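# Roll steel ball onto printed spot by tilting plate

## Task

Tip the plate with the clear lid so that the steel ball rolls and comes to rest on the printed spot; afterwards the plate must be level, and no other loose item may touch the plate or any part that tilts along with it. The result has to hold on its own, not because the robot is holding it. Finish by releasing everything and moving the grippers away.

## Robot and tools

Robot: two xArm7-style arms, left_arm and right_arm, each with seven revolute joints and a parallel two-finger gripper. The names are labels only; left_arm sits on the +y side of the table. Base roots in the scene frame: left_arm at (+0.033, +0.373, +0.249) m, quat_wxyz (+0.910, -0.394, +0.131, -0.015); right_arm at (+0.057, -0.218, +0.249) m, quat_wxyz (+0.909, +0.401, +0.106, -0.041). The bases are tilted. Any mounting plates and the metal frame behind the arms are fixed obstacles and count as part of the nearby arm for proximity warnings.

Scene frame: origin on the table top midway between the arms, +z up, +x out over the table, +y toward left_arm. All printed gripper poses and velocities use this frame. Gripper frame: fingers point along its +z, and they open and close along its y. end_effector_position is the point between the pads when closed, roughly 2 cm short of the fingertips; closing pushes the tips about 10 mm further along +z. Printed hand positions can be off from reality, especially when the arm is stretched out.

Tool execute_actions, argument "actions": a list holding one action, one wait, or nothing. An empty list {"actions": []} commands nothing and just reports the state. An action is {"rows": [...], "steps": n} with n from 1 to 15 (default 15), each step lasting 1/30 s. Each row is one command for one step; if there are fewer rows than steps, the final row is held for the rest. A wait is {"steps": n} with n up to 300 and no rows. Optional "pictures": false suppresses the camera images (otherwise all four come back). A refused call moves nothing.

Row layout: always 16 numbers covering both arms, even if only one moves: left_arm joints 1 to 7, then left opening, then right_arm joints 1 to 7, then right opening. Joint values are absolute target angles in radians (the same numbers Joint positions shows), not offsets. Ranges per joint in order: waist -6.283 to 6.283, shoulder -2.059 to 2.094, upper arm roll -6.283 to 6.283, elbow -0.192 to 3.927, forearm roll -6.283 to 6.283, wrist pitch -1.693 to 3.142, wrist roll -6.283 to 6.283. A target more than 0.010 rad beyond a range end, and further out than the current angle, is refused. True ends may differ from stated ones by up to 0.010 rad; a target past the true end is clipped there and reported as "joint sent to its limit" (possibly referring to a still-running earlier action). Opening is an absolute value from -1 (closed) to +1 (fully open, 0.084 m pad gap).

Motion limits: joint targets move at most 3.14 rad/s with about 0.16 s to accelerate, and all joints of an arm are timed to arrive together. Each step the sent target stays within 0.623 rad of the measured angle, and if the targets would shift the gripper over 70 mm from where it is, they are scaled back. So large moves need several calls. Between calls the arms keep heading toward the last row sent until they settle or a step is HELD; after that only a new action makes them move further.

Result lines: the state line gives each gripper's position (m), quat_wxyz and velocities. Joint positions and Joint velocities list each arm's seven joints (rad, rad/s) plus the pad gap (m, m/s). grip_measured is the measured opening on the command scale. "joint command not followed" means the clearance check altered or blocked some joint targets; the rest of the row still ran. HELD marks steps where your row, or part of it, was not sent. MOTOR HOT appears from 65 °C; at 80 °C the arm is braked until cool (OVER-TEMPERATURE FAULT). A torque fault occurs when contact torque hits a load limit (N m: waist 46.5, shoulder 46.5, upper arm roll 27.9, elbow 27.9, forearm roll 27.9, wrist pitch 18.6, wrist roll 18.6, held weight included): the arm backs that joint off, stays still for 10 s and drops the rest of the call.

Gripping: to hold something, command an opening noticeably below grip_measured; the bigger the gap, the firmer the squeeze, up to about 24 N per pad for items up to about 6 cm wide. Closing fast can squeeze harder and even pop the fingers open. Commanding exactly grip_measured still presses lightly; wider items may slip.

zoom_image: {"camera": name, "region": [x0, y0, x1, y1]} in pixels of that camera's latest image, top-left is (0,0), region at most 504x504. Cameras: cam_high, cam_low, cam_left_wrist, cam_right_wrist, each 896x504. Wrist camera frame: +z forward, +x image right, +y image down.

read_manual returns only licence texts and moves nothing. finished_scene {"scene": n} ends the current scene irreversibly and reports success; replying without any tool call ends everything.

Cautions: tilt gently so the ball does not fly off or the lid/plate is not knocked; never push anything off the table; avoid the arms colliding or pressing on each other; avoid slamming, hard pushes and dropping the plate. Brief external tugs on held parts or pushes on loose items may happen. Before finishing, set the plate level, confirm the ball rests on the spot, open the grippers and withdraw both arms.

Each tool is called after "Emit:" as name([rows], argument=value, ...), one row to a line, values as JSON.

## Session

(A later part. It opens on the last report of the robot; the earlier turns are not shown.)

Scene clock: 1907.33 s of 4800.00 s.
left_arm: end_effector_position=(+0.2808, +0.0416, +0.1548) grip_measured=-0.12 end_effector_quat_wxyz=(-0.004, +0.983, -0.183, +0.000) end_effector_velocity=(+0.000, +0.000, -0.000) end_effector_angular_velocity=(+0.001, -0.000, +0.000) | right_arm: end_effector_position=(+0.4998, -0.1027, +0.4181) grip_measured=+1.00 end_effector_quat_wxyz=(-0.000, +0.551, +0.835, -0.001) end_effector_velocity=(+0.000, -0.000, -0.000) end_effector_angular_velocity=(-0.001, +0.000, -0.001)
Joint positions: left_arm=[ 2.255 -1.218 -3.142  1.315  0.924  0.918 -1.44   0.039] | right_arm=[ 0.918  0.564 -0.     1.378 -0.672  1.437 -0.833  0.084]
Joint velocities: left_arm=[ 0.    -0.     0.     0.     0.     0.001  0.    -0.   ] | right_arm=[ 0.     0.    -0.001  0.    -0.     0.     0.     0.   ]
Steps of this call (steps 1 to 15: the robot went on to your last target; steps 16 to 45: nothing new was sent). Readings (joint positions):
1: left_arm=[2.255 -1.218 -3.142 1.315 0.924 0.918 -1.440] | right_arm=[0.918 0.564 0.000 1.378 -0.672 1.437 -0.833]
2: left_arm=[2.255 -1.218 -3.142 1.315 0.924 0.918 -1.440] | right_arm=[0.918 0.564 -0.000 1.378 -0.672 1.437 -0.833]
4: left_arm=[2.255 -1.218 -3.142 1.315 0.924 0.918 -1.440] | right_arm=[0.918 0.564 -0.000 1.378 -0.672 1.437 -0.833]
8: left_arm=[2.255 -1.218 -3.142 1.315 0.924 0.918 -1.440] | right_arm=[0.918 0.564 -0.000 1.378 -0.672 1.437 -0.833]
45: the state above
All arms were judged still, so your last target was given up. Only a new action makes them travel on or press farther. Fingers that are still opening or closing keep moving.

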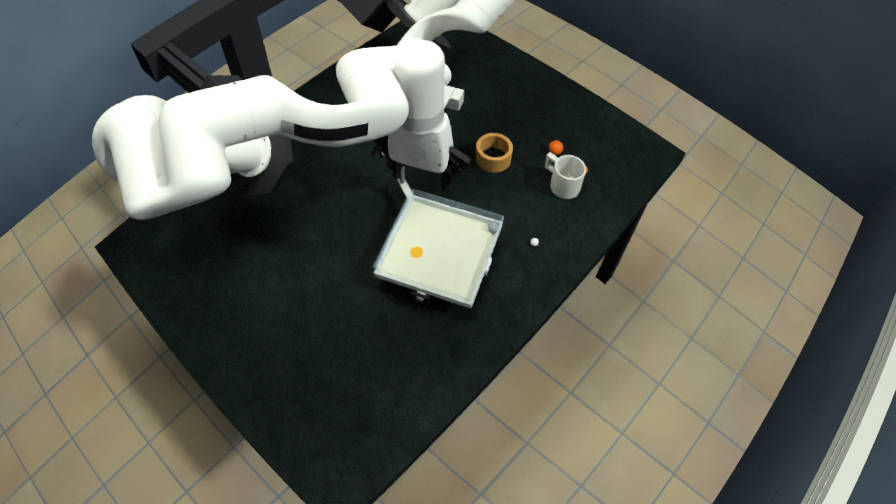

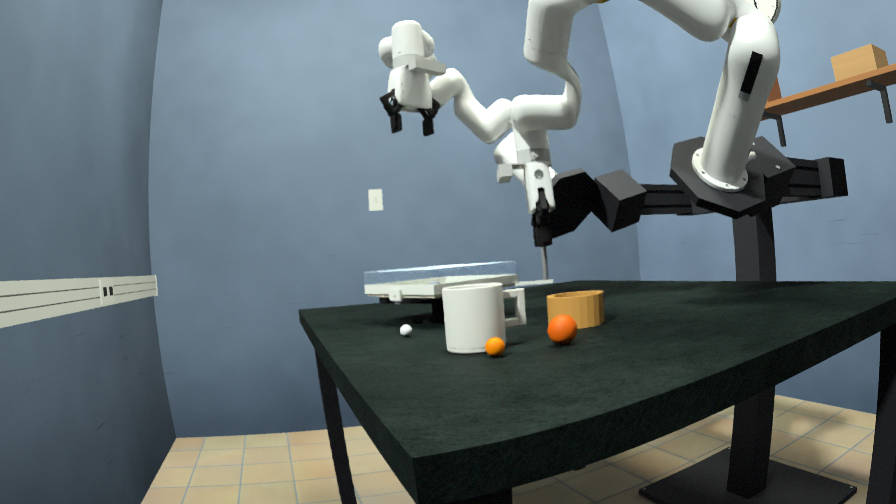

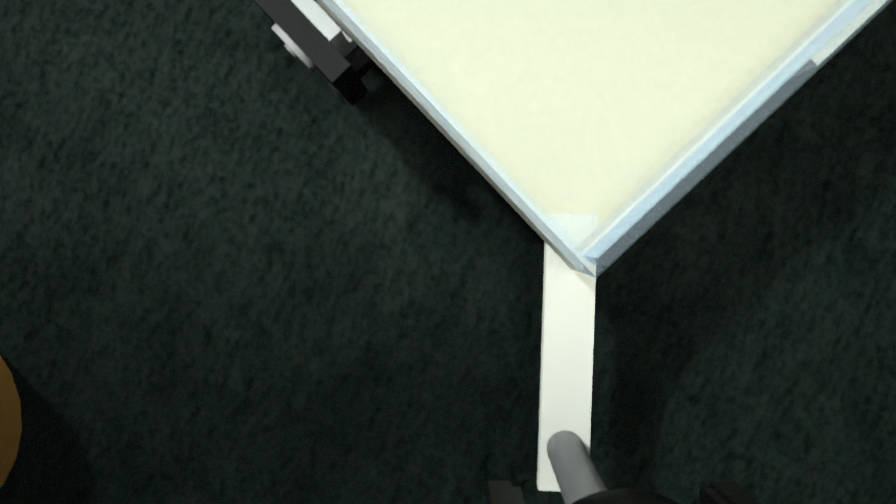

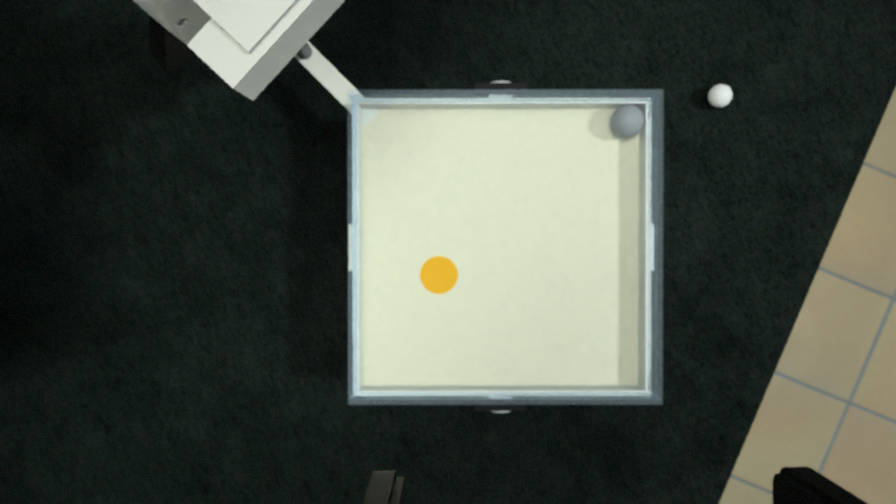

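Emit:
execute_actions([
  {"rows": [[2.2379,-1.2453,-3.1416,1.3531,0.9008,0.9583,-1.4297,-0.5,0.918,0.564,0,1.378,-0.672,1.437,-0.833,1]], "steps": 15},
], pictures=false)

Emit:
execute_actions([
  {"rows": [[2.2379,-1.2453,-3.1416,1.3531,0.9008,0.9583,-1.4297,-0.5,0.918,0.564,0,1.378,-0.672,1.437,-0.833,1]], "steps": 15},
], pictures=false)

Emit:
execute_actions([
  {"rows": [[2.2379,-1.2453,-3.1416,1.3531,0.9008,0.9583,-1.4297,-0.5,0.918,0.564,0,1.378,-0.672,1.437,-0.833,1]], "steps": 15},
], pictures=false)

Emit:
execute_actions([
  {"rows": [[2.2379,-1.2453,-3.1416,1.3531,0.9008,0.9583,-1.4297,-0.5,0.918,0.564,0,1.378,-0.672,1.437,-0.833,1]], "steps": 12},
], pictures=true)

Emit:
execute_actions([
  {"rows": [[2.2499,-1.2260,-3.1416,1.3258,0.9168,0.9301,-1.4365,-0.5,0.918,0.564,0,1.378,-0.672,1.437,-0.833,1]], "steps": 15},
], pictures=false)

Emit:
execute_actions([
  {"rows": [[2.2499,-1.2260,-3.1416,1.3258,0.9168,0.9301,-1.4365,-0.5,0.918,0.564,0,1.378,-0.672,1.437,-0.833,1]], "steps": 15},
], pictures=true)

Emit:
execute_actions([
  {"steps": 45},
], pictures=true)

Scene clock: 1939.47 s of 4800.00 s.
left_arm: end_effector_position=(+0.2800, +0.0393, +0.1547) grip_measured=-0.12 end_effector_quat_wxyz=(-0.020, +0.983, -0.183, +0.001) end_effector_velocity=(-0.000, -0.001, +0.001) end_effector_angular_velocity=(+0.002, -0.000, +0.001) | right_arm: end_effector_position=(+0.4998, -0.1027, +0.4181) grip_measured=+1.00 end_effector_quat_wxyz=(-0.000, +0.551, +0.835, -0.001) end_effector_velocity=(+0.000, -0.000, +0.000) end_effector_angular_velocity=(+0.000, -0.000, -0.001)
Joint positions: left_arm=[ 2.238 -1.245 -3.142  1.352  0.901  0.958 -1.43   0.039] | right_arm=[ 0.918  0.564 -0.     1.378 -0.672  1.437 -0.833  0.084]
Joint velocities: left_arm=[-0.002 -0.003 -0.001  0.005 -0.003  0.005 -0.    -0.   ] | right_arm=[ 0.001 -0.    -0.001  0.     0.    -0.     0.    -0.   ]
Steps of this call (steps 1 to 90: nothing new was sent; then 28.63 s passed at rest; steps 91 to 105: all 15 steps of this action). Readings (joint positions):
91: left_arm=[2.255 -1.219 -3.142 1.315 0.923 0.919 -1.440] | right_arm=[0.918 0.564 -0.000 1.378 -0.672 1.437 -0.833]
92: left_arm=[2.254 -1.221 -3.142 1.318 0.921 0.922 -1.439] | right_arm=[0.918 0.564 0.000 1.378 -0.672 1.437 -0.833]
94: left_arm=[2.247 -1.230 -3.142 1.331 0.913 0.937 -1.435] | right_arm=[0.918 0.564 0.000 1.378 -0.672 1.437 -0.833]
98: left_arm=[2.240 -1.242 -3.142 1.347 0.904 0.953 -1.431] | right_arm=[0.918 0.564 0.000 1.378 -0.672 1.437 -0.833]
105: the state above

Scene clock: 1939.97 s of 4800.00 s.
left_arm: end_effector_position=(+0.2801, +0.0391, +0.1547) grip_measured=-0.12 end_effector_quat_wxyz=(-0.020, +0.983, -0.183, +0.001) end_effector_velocity=(+0.000, -0.001, +0.001) end_effector_angular_velocity=(-0.002, -0.001, +0.001) | right_arm: end_effector_position=(+0.4998, -0.1027, +0.4181) grip_measured=+1.00 end_effector_quat_wxyz=(-0.000, +0.551, +0.835, -0.001) end_effector_velocity=(-0.000, +0.000, -0.000) end_effector_angular_velocity=(+0.001, +0.002, -0.001)
Joint positions: left_arm=[ 2.238 -1.245 -3.142  1.353  0.901  0.958 -1.43   0.039] | right_arm=[ 0.918  0.564 -0.     1.378 -0.672  1.437 -0.833  0.084]
Joint velocities: left_arm=[-0.001  0.    -0.     0.001  0.    -0.001 -0.001 -0.   ] | right_arm=[-0.001  0.     0.     0.     0.001  0.    -0.     0.   ]
Steps of this call (steps 1 to 15: all 15 steps of this action). Readings (joint positions):
1: left_arm=[2.238 -1.245 -3.142 1.352 0.901 0.958 -1.430] | right_arm=[0.918 0.564 0.000 1.378 -0.672 1.437 -0.833]
2: left_arm=[2.238 -1.245 -3.142 1.352 0.901 0.958 -1.430] | right_arm=[0.918 0.564 -0.000 1.378 -0.672 1.437 -0.833]
4: left_arm=[2.238 -1.245 -3.142 1.353 0.901 0.958 -1.430] | right_arm=[0.918 0.564 -0.000 1.378 -0.672 1.437 -0.833]
8: left_arm=[2.238 -1.245 -3.142 1.353 0.901 0.958 -1.430] | right_arm=[0.918 0.564 -0.000 1.378 -0.672 1.437 -0.833]
15: the state above

Scene clock: 1940.47 s of 4800.00 s.
left_arm: end_effector_position=(+0.2802, +0.0390, +0.1548) grip_measured=-0.12 end_effector_quat_wxyz=(-0.019, +0.983, -0.183, +0.001) end_effector_velocity=(+0.000, -0.000, +0.000) end_effector_angular_velocity=(-0.001, -0.002, -0.000) | right_arm: end_effector_position=(+0.4998, -0.1027, +0.4181) grip_measured=+1.00 end_effector_quat_wxyz=(-0.000, +0.551, +0.835, -0.001) end_effector_velocity=(+0.000, -0.000, -0.000) end_effector_angular_velocity=(-0.001, -0.000, +0.000)
Joint positions: left_arm=[ 2.238 -1.245 -3.142  1.353  0.901  0.958 -1.43   0.039] | right_arm=[ 0.918  0.564 -0.     1.378 -0.672  1.437 -0.833  0.084]
Joint velocities: left_arm=[-0.     0.001  0.    -0.     0.002 -0.001 -0.     0.   ] | right_arm=[ 0.    -0.001 -0.001 -0.001 -0.     0.    -0.001 -0.   ]
Steps of this call (steps 1 to 15: all 15 steps of this action). Readings (joint positions):
1: left_arm=[2.238 -1.245 -3.142 1.353 0.901 0.958 -1.430] | right_arm=[0.918 0.564 -0.000 1.378 -0.672 1.437 -0.833]
2: left_arm=[2.238 -1.245 -3.142 1.353 0.901 0.958 -1.430] | right_arm=[0.918 0.564 -0.000 1.378 -0.672 1.437 -0.833]
4: left_arm=[2.238 -1.245 -3.142 1.353 0.901 0.958 -1.430] | right_arm=[0.918 0.564 0.000 1.378 -0.672 1.437 -0.833]
8: left_arm=[2.238 -1.245 -3.142 1.353 0.901 0.958 -1.430] | right_arm=[0.918 0.564 0.000 1.378 -0.672 1.437 -0.833]
15: the state above

Scene clock: 1940.87 s of 4800.00 s.
left_arm: end_effector_position=(+0.2802, +0.0390, +0.1548) grip_measured=-0.12 end_effector_quat_wxyz=(-0.019, +0.983, -0.183, +0.001) end_effector_velocity=(-0.000, -0.000, +0.000) end_effector_angular_velocity=(-0.000, +0.000, +0.000) | right_arm: end_effector_position=(+0.4998, -0.1027, +0.4181) grip_measured=+1.00 end_effector_quat_wxyz=(-0.000, +0.551, +0.835, -0.001) end_effector_velocity=(+0.000, -0.000, -0.000) end_effector_angular_velocity=(-0.001, +0.000, -0.001)
Joint positions: left_arm=[ 2.238 -1.245 -3.142  1.353  0.901  0.958 -1.43   0.039] | right_arm=[ 0.918  0.564  0.     1.378 -0.672  1.437 -0.833  0.084]
Joint velocities: left_arm=[ 0.     0.001 -0.001 -0.001 -0.    -0.    -0.    -0.   ] | right_arm=[-0.     0.    -0.     0.001 -0.     0.001  0.    -0.   ]
Steps of this call (steps 1 to 12: all 12 steps of this action). Readings (joint positions):
1: left_arm=[2.238 -1.245 -3.142 1.353 0.901 0.958 -1.430] | right_arm=[0.918 0.564 -0.000 1.378 -0.672 1.437 -0.833]
2: left_arm=[2.238 -1.245 -3.142 1.353 0.901 0.958 -1.430] | right_arm=[0.918 0.564 0.000 1.378 -0.672 1.437 -0.833]
4: left_arm=[2.238 -1.245 -3.142 1.353 0.901 0.958 -1.430] | right_arm=[0.918 0.564 0.000 1.378 -0.672 1.437 -0.833]
8: left_arm=[2.238 -1.245 -3.142 1.353 0.901 0.958 -1.430] | right_arm=[0.918 0.564 -0.000 1.378 -0.672 1.437 -0.833]
12: the state above

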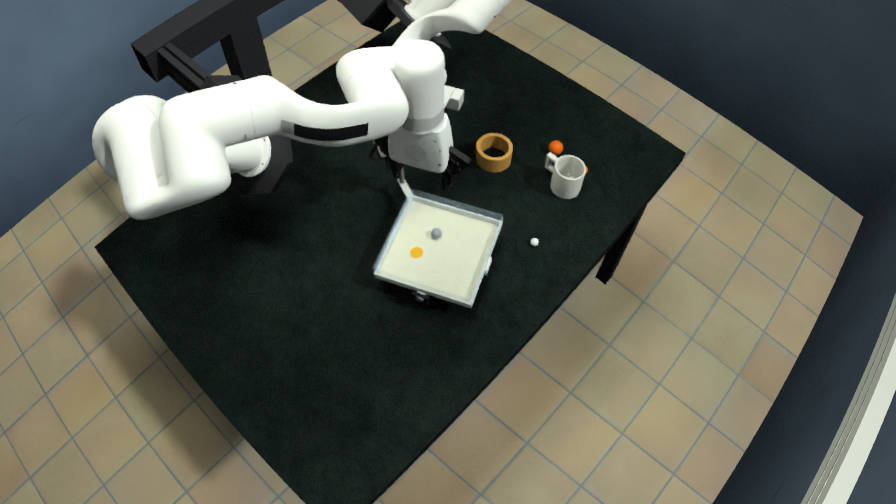

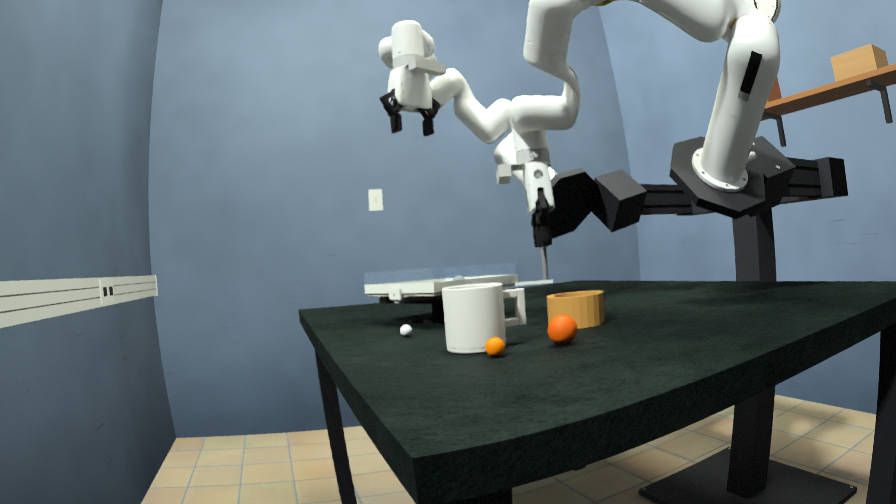

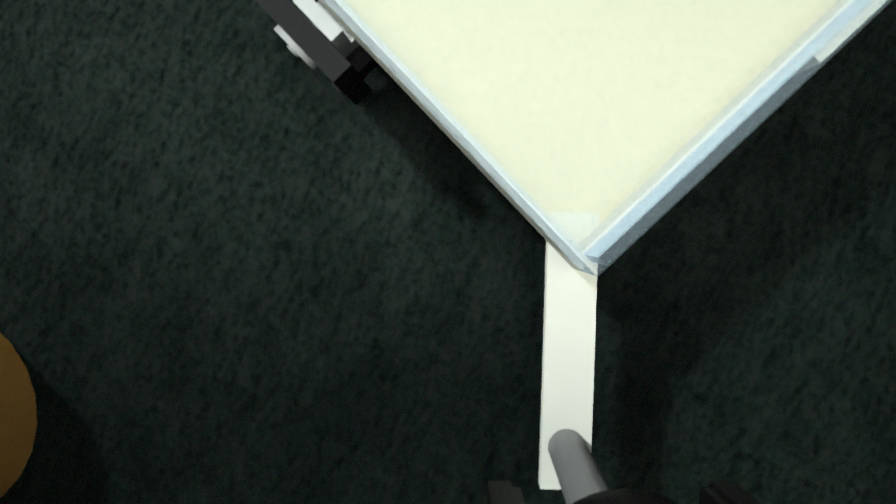

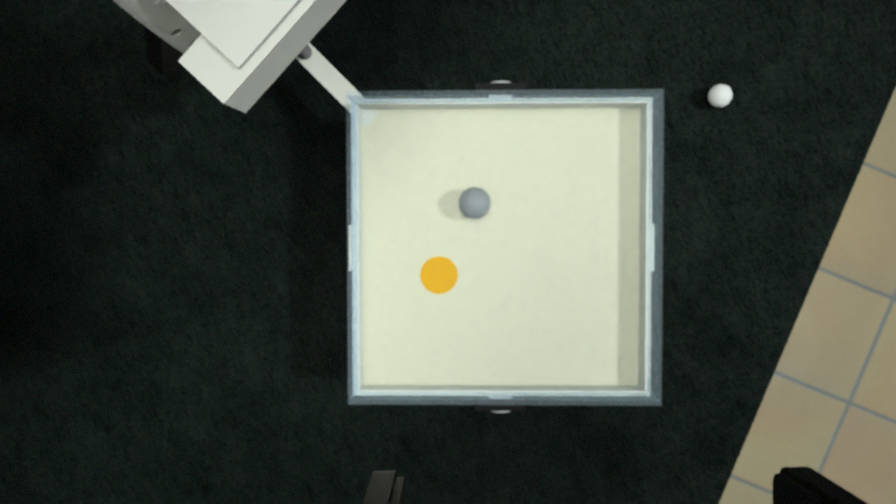

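Scene clock: 1941.37 s of 4800.00 s.
left_arm: end_effector_position=(+0.2809, +0.0405, +0.1551) grip_measured=-0.12 end_effector_quat_wxyz=(-0.008, +0.983, -0.183, +0.001) end_effector_velocity=(+0.000, +0.001, +0.000) end_effector_angular_velocity=(-0.001, +0.000, +0.000) | right_arm: end_effector_position=(+0.4998, -0.1027, +0.4181) grip_measured=+1.00 end_effector_quat_wxyz=(-0.000, +0.551, +0.835, -0.001) end_effector_velocity=(-0.001, -0.000, +0.000) end_effector_angular_velocity=(-0.000, +0.001, +0.000)
Joint positions: left_arm=[ 2.25  -1.226 -3.142  1.327  0.917  0.93  -1.436  0.039] | right_arm=[ 0.918  0.564  0.     1.378 -0.672  1.437 -0.833  0.084]
Joint velocities: left_arm=[ 0.001  0.003 -0.    -0.003  0.001 -0.002 -0.001  0.   ] | right_arm=[ 0.    -0.     0.    -0.001  0.001  0.001 -0.    -0.   ]
Steps of this call (steps 1 to 15: all 15 steps of this action). Readings (joint positions):
1: left_arm=[2.238 -1.245 -3.142 1.353 0.901 0.958 -1.430] | right_arm=[0.918 0.564 -0.000 1.378 -0.672 1.437 -0.833]
2: left_arm=[2.239 -1.244 -3.142 1.350 0.903 0.955 -1.431] | right_arm=[0.918 0.564 0.000 1.378 -0.672 1.437 -0.833]
4: left_arm=[2.243 -1.237 -3.142 1.341 0.909 0.944 -1.433] | right_arm=[0.918 0.564 0.000 1.378 -0.672 1.437 -0.833]
8: left_arm=[2.248 -1.228 -3.142 1.330 0.915 0.933 -1.435] | right_arm=[0.918 0.564 -0.000 1.378 -0.672 1.437 -0.833]
15: the state above

Scene clock: 1941.87 s of 4800.00 s.
left_arm: end_effector_position=(+0.2809, +0.0407, +0.1550) grip_measured=-0.12 end_effector_quat_wxyz=(-0.008, +0.983, -0.183, +0.000) end_effector_velocity=(+0.000, -0.000, +0.000) end_effector_angular_velocity=(-0.001, -0.000, -0.001) | right_arm: end_effector_position=(+0.4998, -0.1027, +0.4181) grip_measured=+1.00 end_effector_quat_wxyz=(-0.000, +0.551, +0.835, -0.001) end_effector_velocity=(-0.000, -0.000, -0.000) end_effector_angular_velocity=(-0.001, +0.001, -0.000)
Joint positions: left_arm=[ 2.25  -1.226 -3.142  1.326  0.917  0.93  -1.436  0.039] | right_arm=[ 0.918  0.564 -0.     1.378 -0.672  1.437 -0.833  0.084]
Joint velocities: left_arm=[ 0.     0.    -0.001  0.001  0.    -0.     0.001  0.   ] | right_arm=[-0.  0. -0. -0.  0.  0.  0.  0.]
Steps of this call (steps 1 to 15: all 15 steps of this action). Readings (joint positions):
1: left_arm=[2.250 -1.226 -3.142 1.326 0.917 0.930 -1.436] | right_arm=[0.918 0.564 0.000 1.378 -0.672 1.437 -0.833]
2: left_arm=[2.250 -1.226 -3.142 1.326 0.917 0.930 -1.436] | right_arm=[0.918 0.564 0.000 1.378 -0.672 1.437 -0.833]
4: left_arm=[2.250 -1.226 -3.142 1.326 0.917 0.930 -1.436] | right_arm=[0.918 0.564 0.000 1.378 -0.672 1.437 -0.833]
8: left_arm=[2.250 -1.226 -3.142 1.326 0.917 0.930 -1.436] | right_arm=[0.918 0.564 -0.000 1.378 -0.672 1.437 -0.833]
15: the state above

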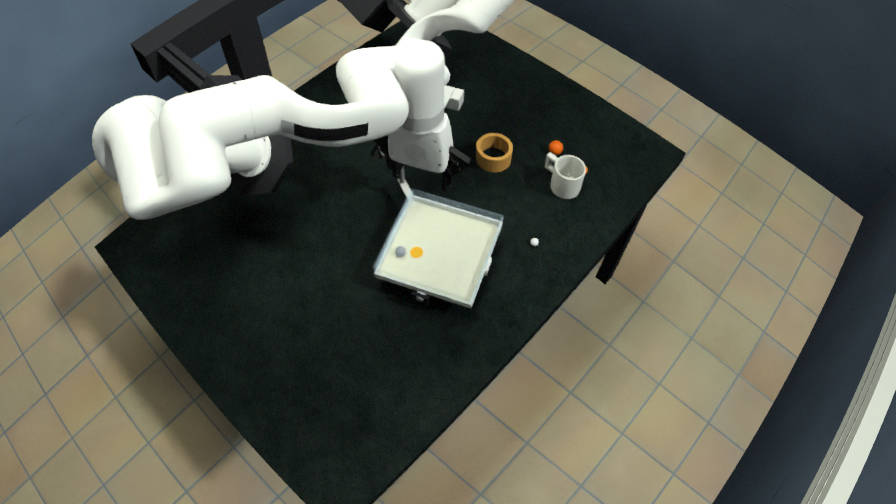

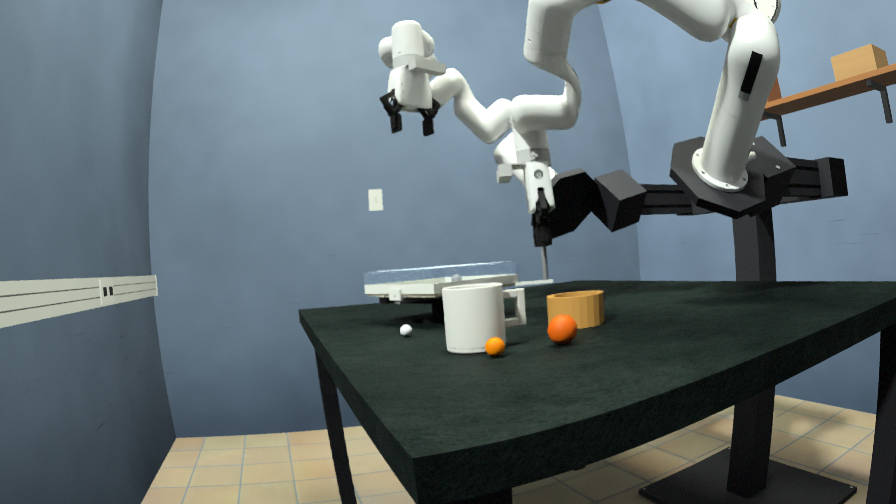

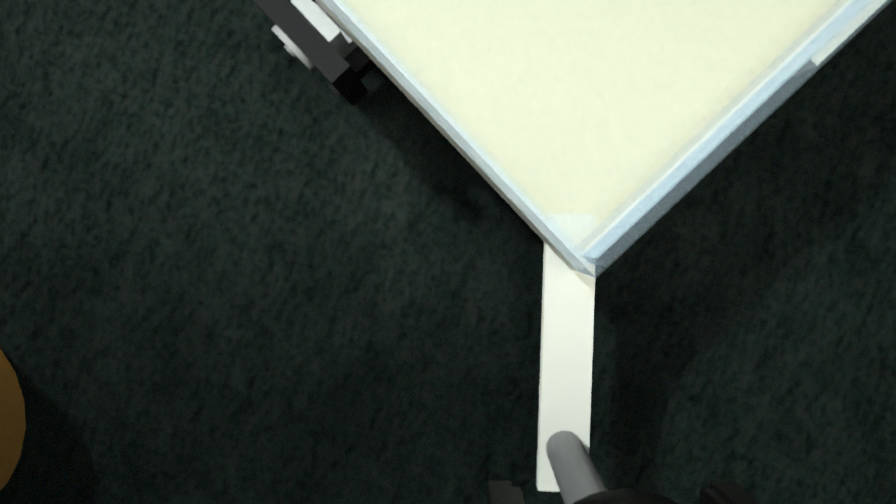

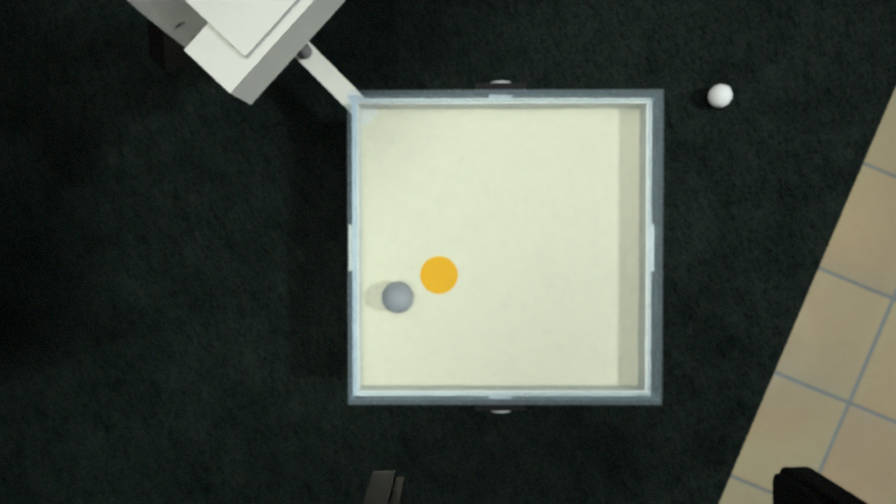

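Scene clock: 1943.37 s of 4800.00 s.
left_arm: end_effector_position=(+0.2808, +0.0409, +0.1549) grip_measured=-0.12 end_effector_quat_wxyz=(-0.008, +0.983, -0.183, +0.000) end_effector_velocity=(+0.000, +0.000, -0.000) end_effector_angular_velocity=(+0.001, -0.001, +0.001) | right_arm: end_effector_position=(+0.4998, -0.1027, +0.4181) grip_measured=+1.00 end_effector_quat_wxyz=(-0.000, +0.551, +0.835, -0.001) end_effector_velocity=(-0.001, +0.000, +0.000) end_effector_angular_velocity=(+0.000, +0.001, +0.001)
Joint positions: left_arm=[ 2.25  -1.226 -3.142  1.326  0.917  0.93  -1.436  0.039] | right_arm=[ 0.918  0.564  0.     1.378 -0.672  1.437 -0.833  0.084]
Joint velocities: left_arm=[-0.    -0.     0.001  0.     0.     0.    -0.001 -0.   ] | right_arm=[ 0.    -0.001  0.    -0.001  0.001  0.    -0.     0.   ]
Steps of this call (steps 1 to 15: the robot went on to your last target; steps 16 to 45: nothing new was sent). Readings (joint positions):
1: left_arm=[2.250 -1.226 -3.142 1.326 0.917 0.930 -1.436] | right_arm=[0.918 0.564 -0.000 1.378 -0.672 1.437 -0.833]
2: left_arm=[2.250 -1.226 -3.142 1.326 0.917 0.930 -1.436] | right_arm=[0.918 0.564 0.000 1.378 -0.672 1.437 -0.833]
4: left_arm=[2.250 -1.226 -3.142 1.326 0.917 0.930 -1.436] | right_arm=[0.918 0.564 -0.000 1.378 -0.672 1.437 -0.833]
8: left_arm=[2.250 -1.226 -3.142 1.326 0.917 0.930 -1.436] | right_arm=[0.918 0.564 0.000 1.378 -0.672 1.437 -0.833]
45: the state above
All arms were judged still, so your last target was given up. Only a new action makes them travel on or press farther. Fingers that are still opening or closing keep moving.

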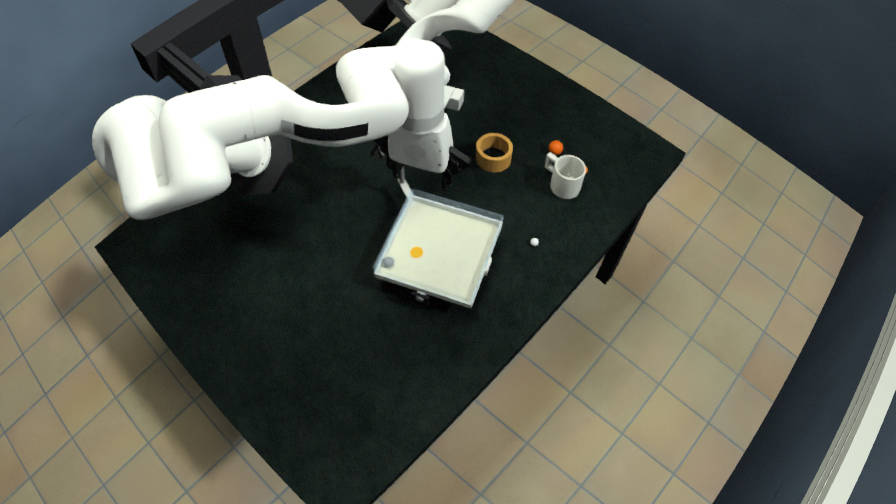

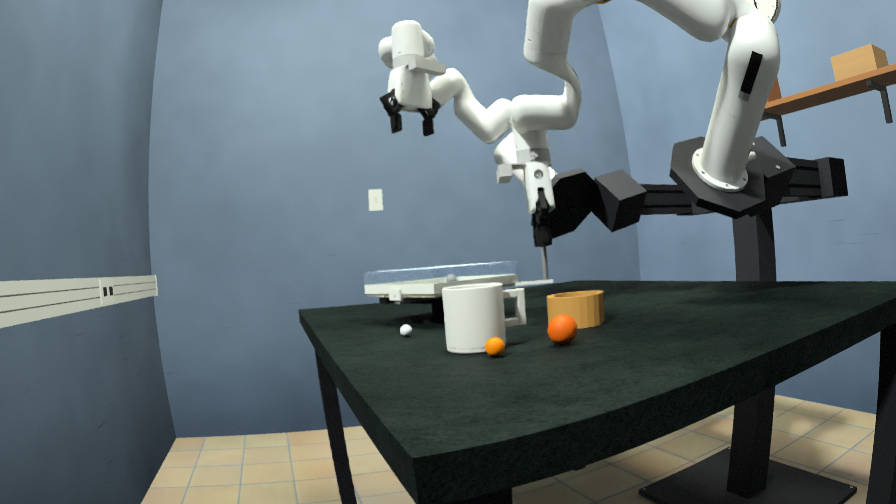

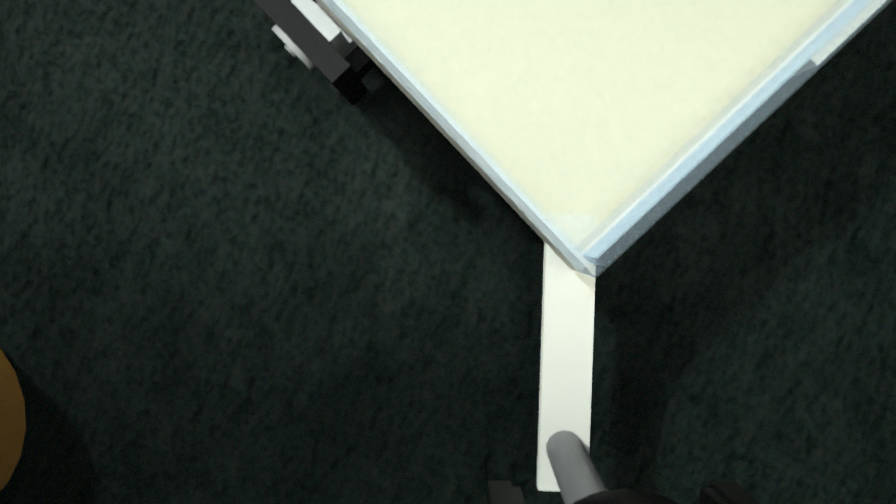

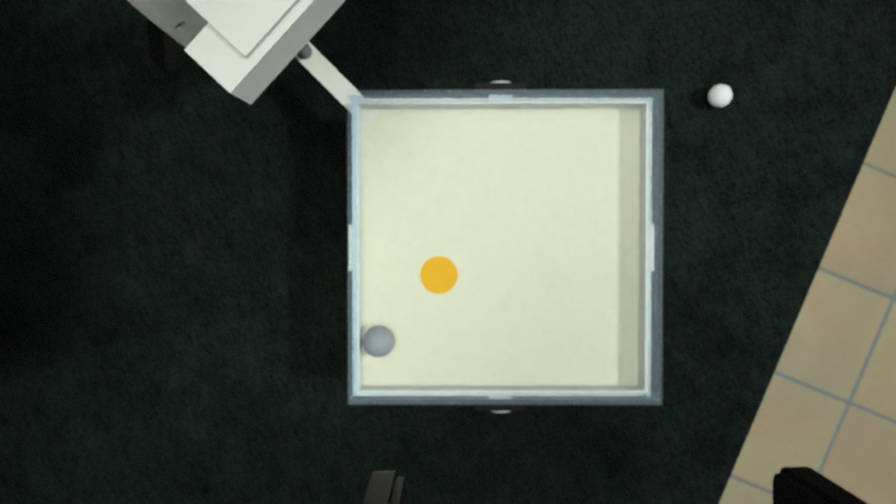

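Emit:
execute_actions(actions=[], pictures=true)

Scene clock: 1969.83 s of 4800.00 s.
left_arm: end_effector_position=(+0.2808, +0.0409, +0.1549) grip_measured=-0.12 end_effector_quat_wxyz=(-0.008, +0.983, -0.183, +0.000) end_effector_velocity=(+0.000, -0.000, +0.000) end_effector_angular_velocity=(-0.001, +0.000, +0.002) | right_arm: end_effector_position=(+0.4998, -0.1027, +0.4181) grip_measured=+1.00 end_effector_quat_wxyz=(-0.000, +0.551, +0.835, -0.001) end_effector_velocity=(+0.000, -0.000, -0.000) end_effector_angular_velocity=(+0.000, +0.003, -0.002)
Joint positions: left_arm=[ 2.25  -1.226 -3.142  1.326  0.917  0.93  -1.437  0.039] | right_arm=[ 0.918  0.564  0.     1.378 -0.672  1.437 -0.833  0.084]
Joint velocities: left_arm=[-0.     0.001  0.     0.    -0.001 -0.001 -0.001 -0.   ] | right_arm=[-0.001  0.    -0.001  0.     0.002  0.    -0.    -0.   ]
Steps of this call (steps 1 to 90: nothing new was sent; then 23.47 s passed at rest). Readings (joint positions):
1: left_arm=[2.250 -1.226 -3.142 1.326 0.917 0.930 -1.436] | right_arm=[0.918 0.564 0.000 1.378 -0.672 1.437 -0.833]
2: left_arm=[2.250 -1.226 -3.142 1.326 0.917 0.930 -1.436] | right_arm=[0.918 0.564 0.000 1.378 -0.672 1.437 -0.833]
4: left_arm=[2.250 -1.226 -3.142 1.326 0.917 0.930 -1.437] | right_arm=[0.918 0.564 0.000 1.378 -0.672 1.437 -0.833]
8: left_arm=[2.250 -1.226 -3.142 1.326 0.917 0.930 -1.436] | right_arm=[0.918 0.564 0.000 1.378 -0.672 1.437 -0.833]
90: the state above

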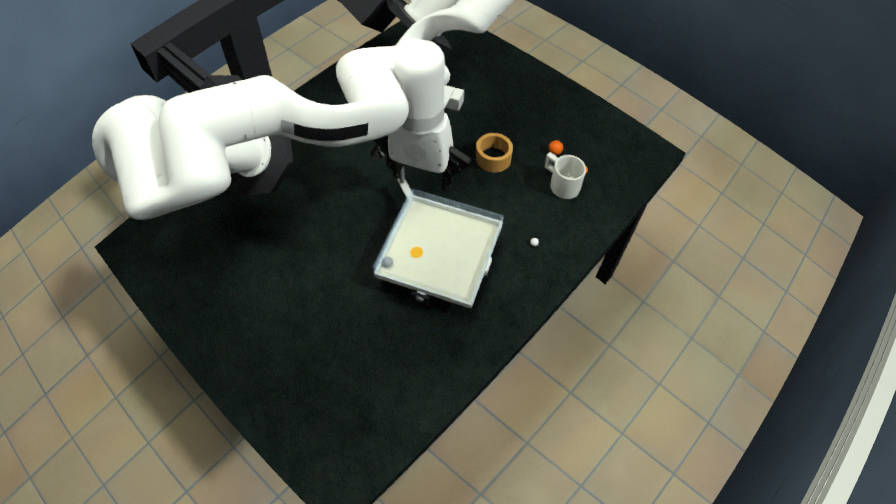

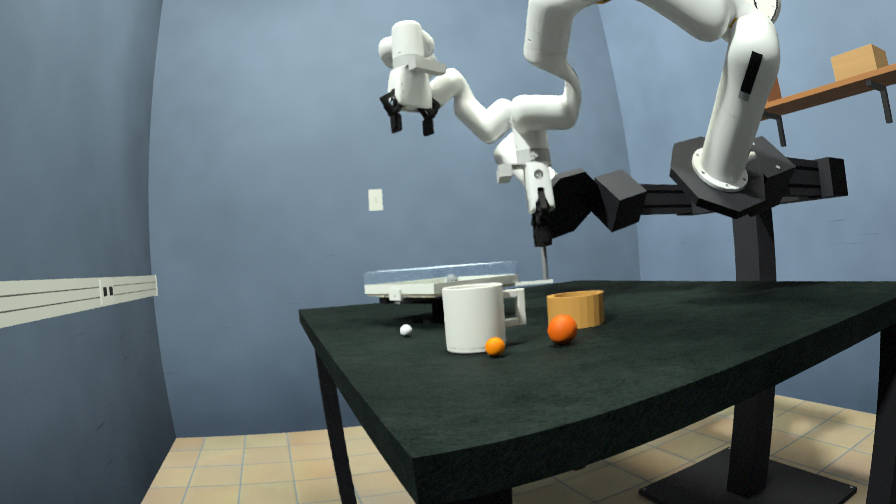

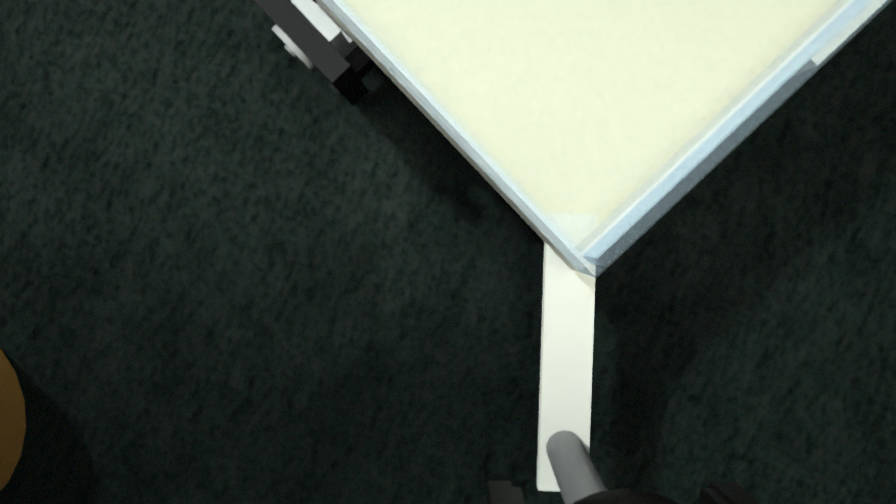

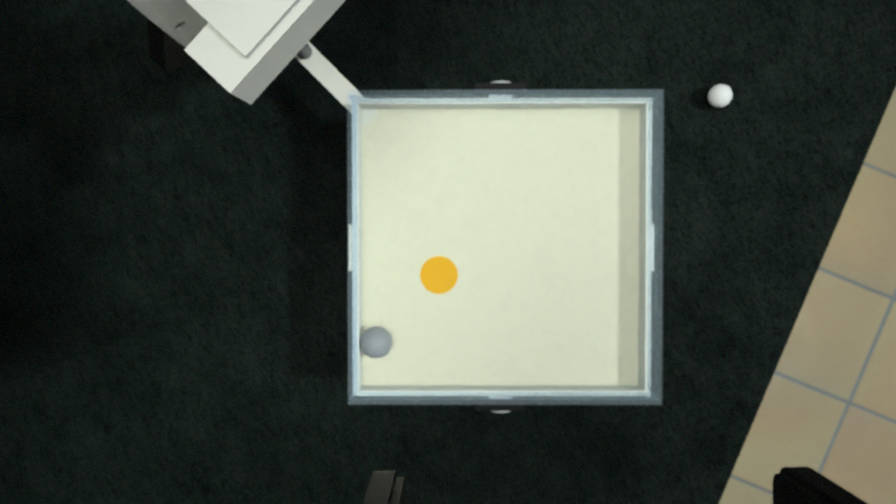

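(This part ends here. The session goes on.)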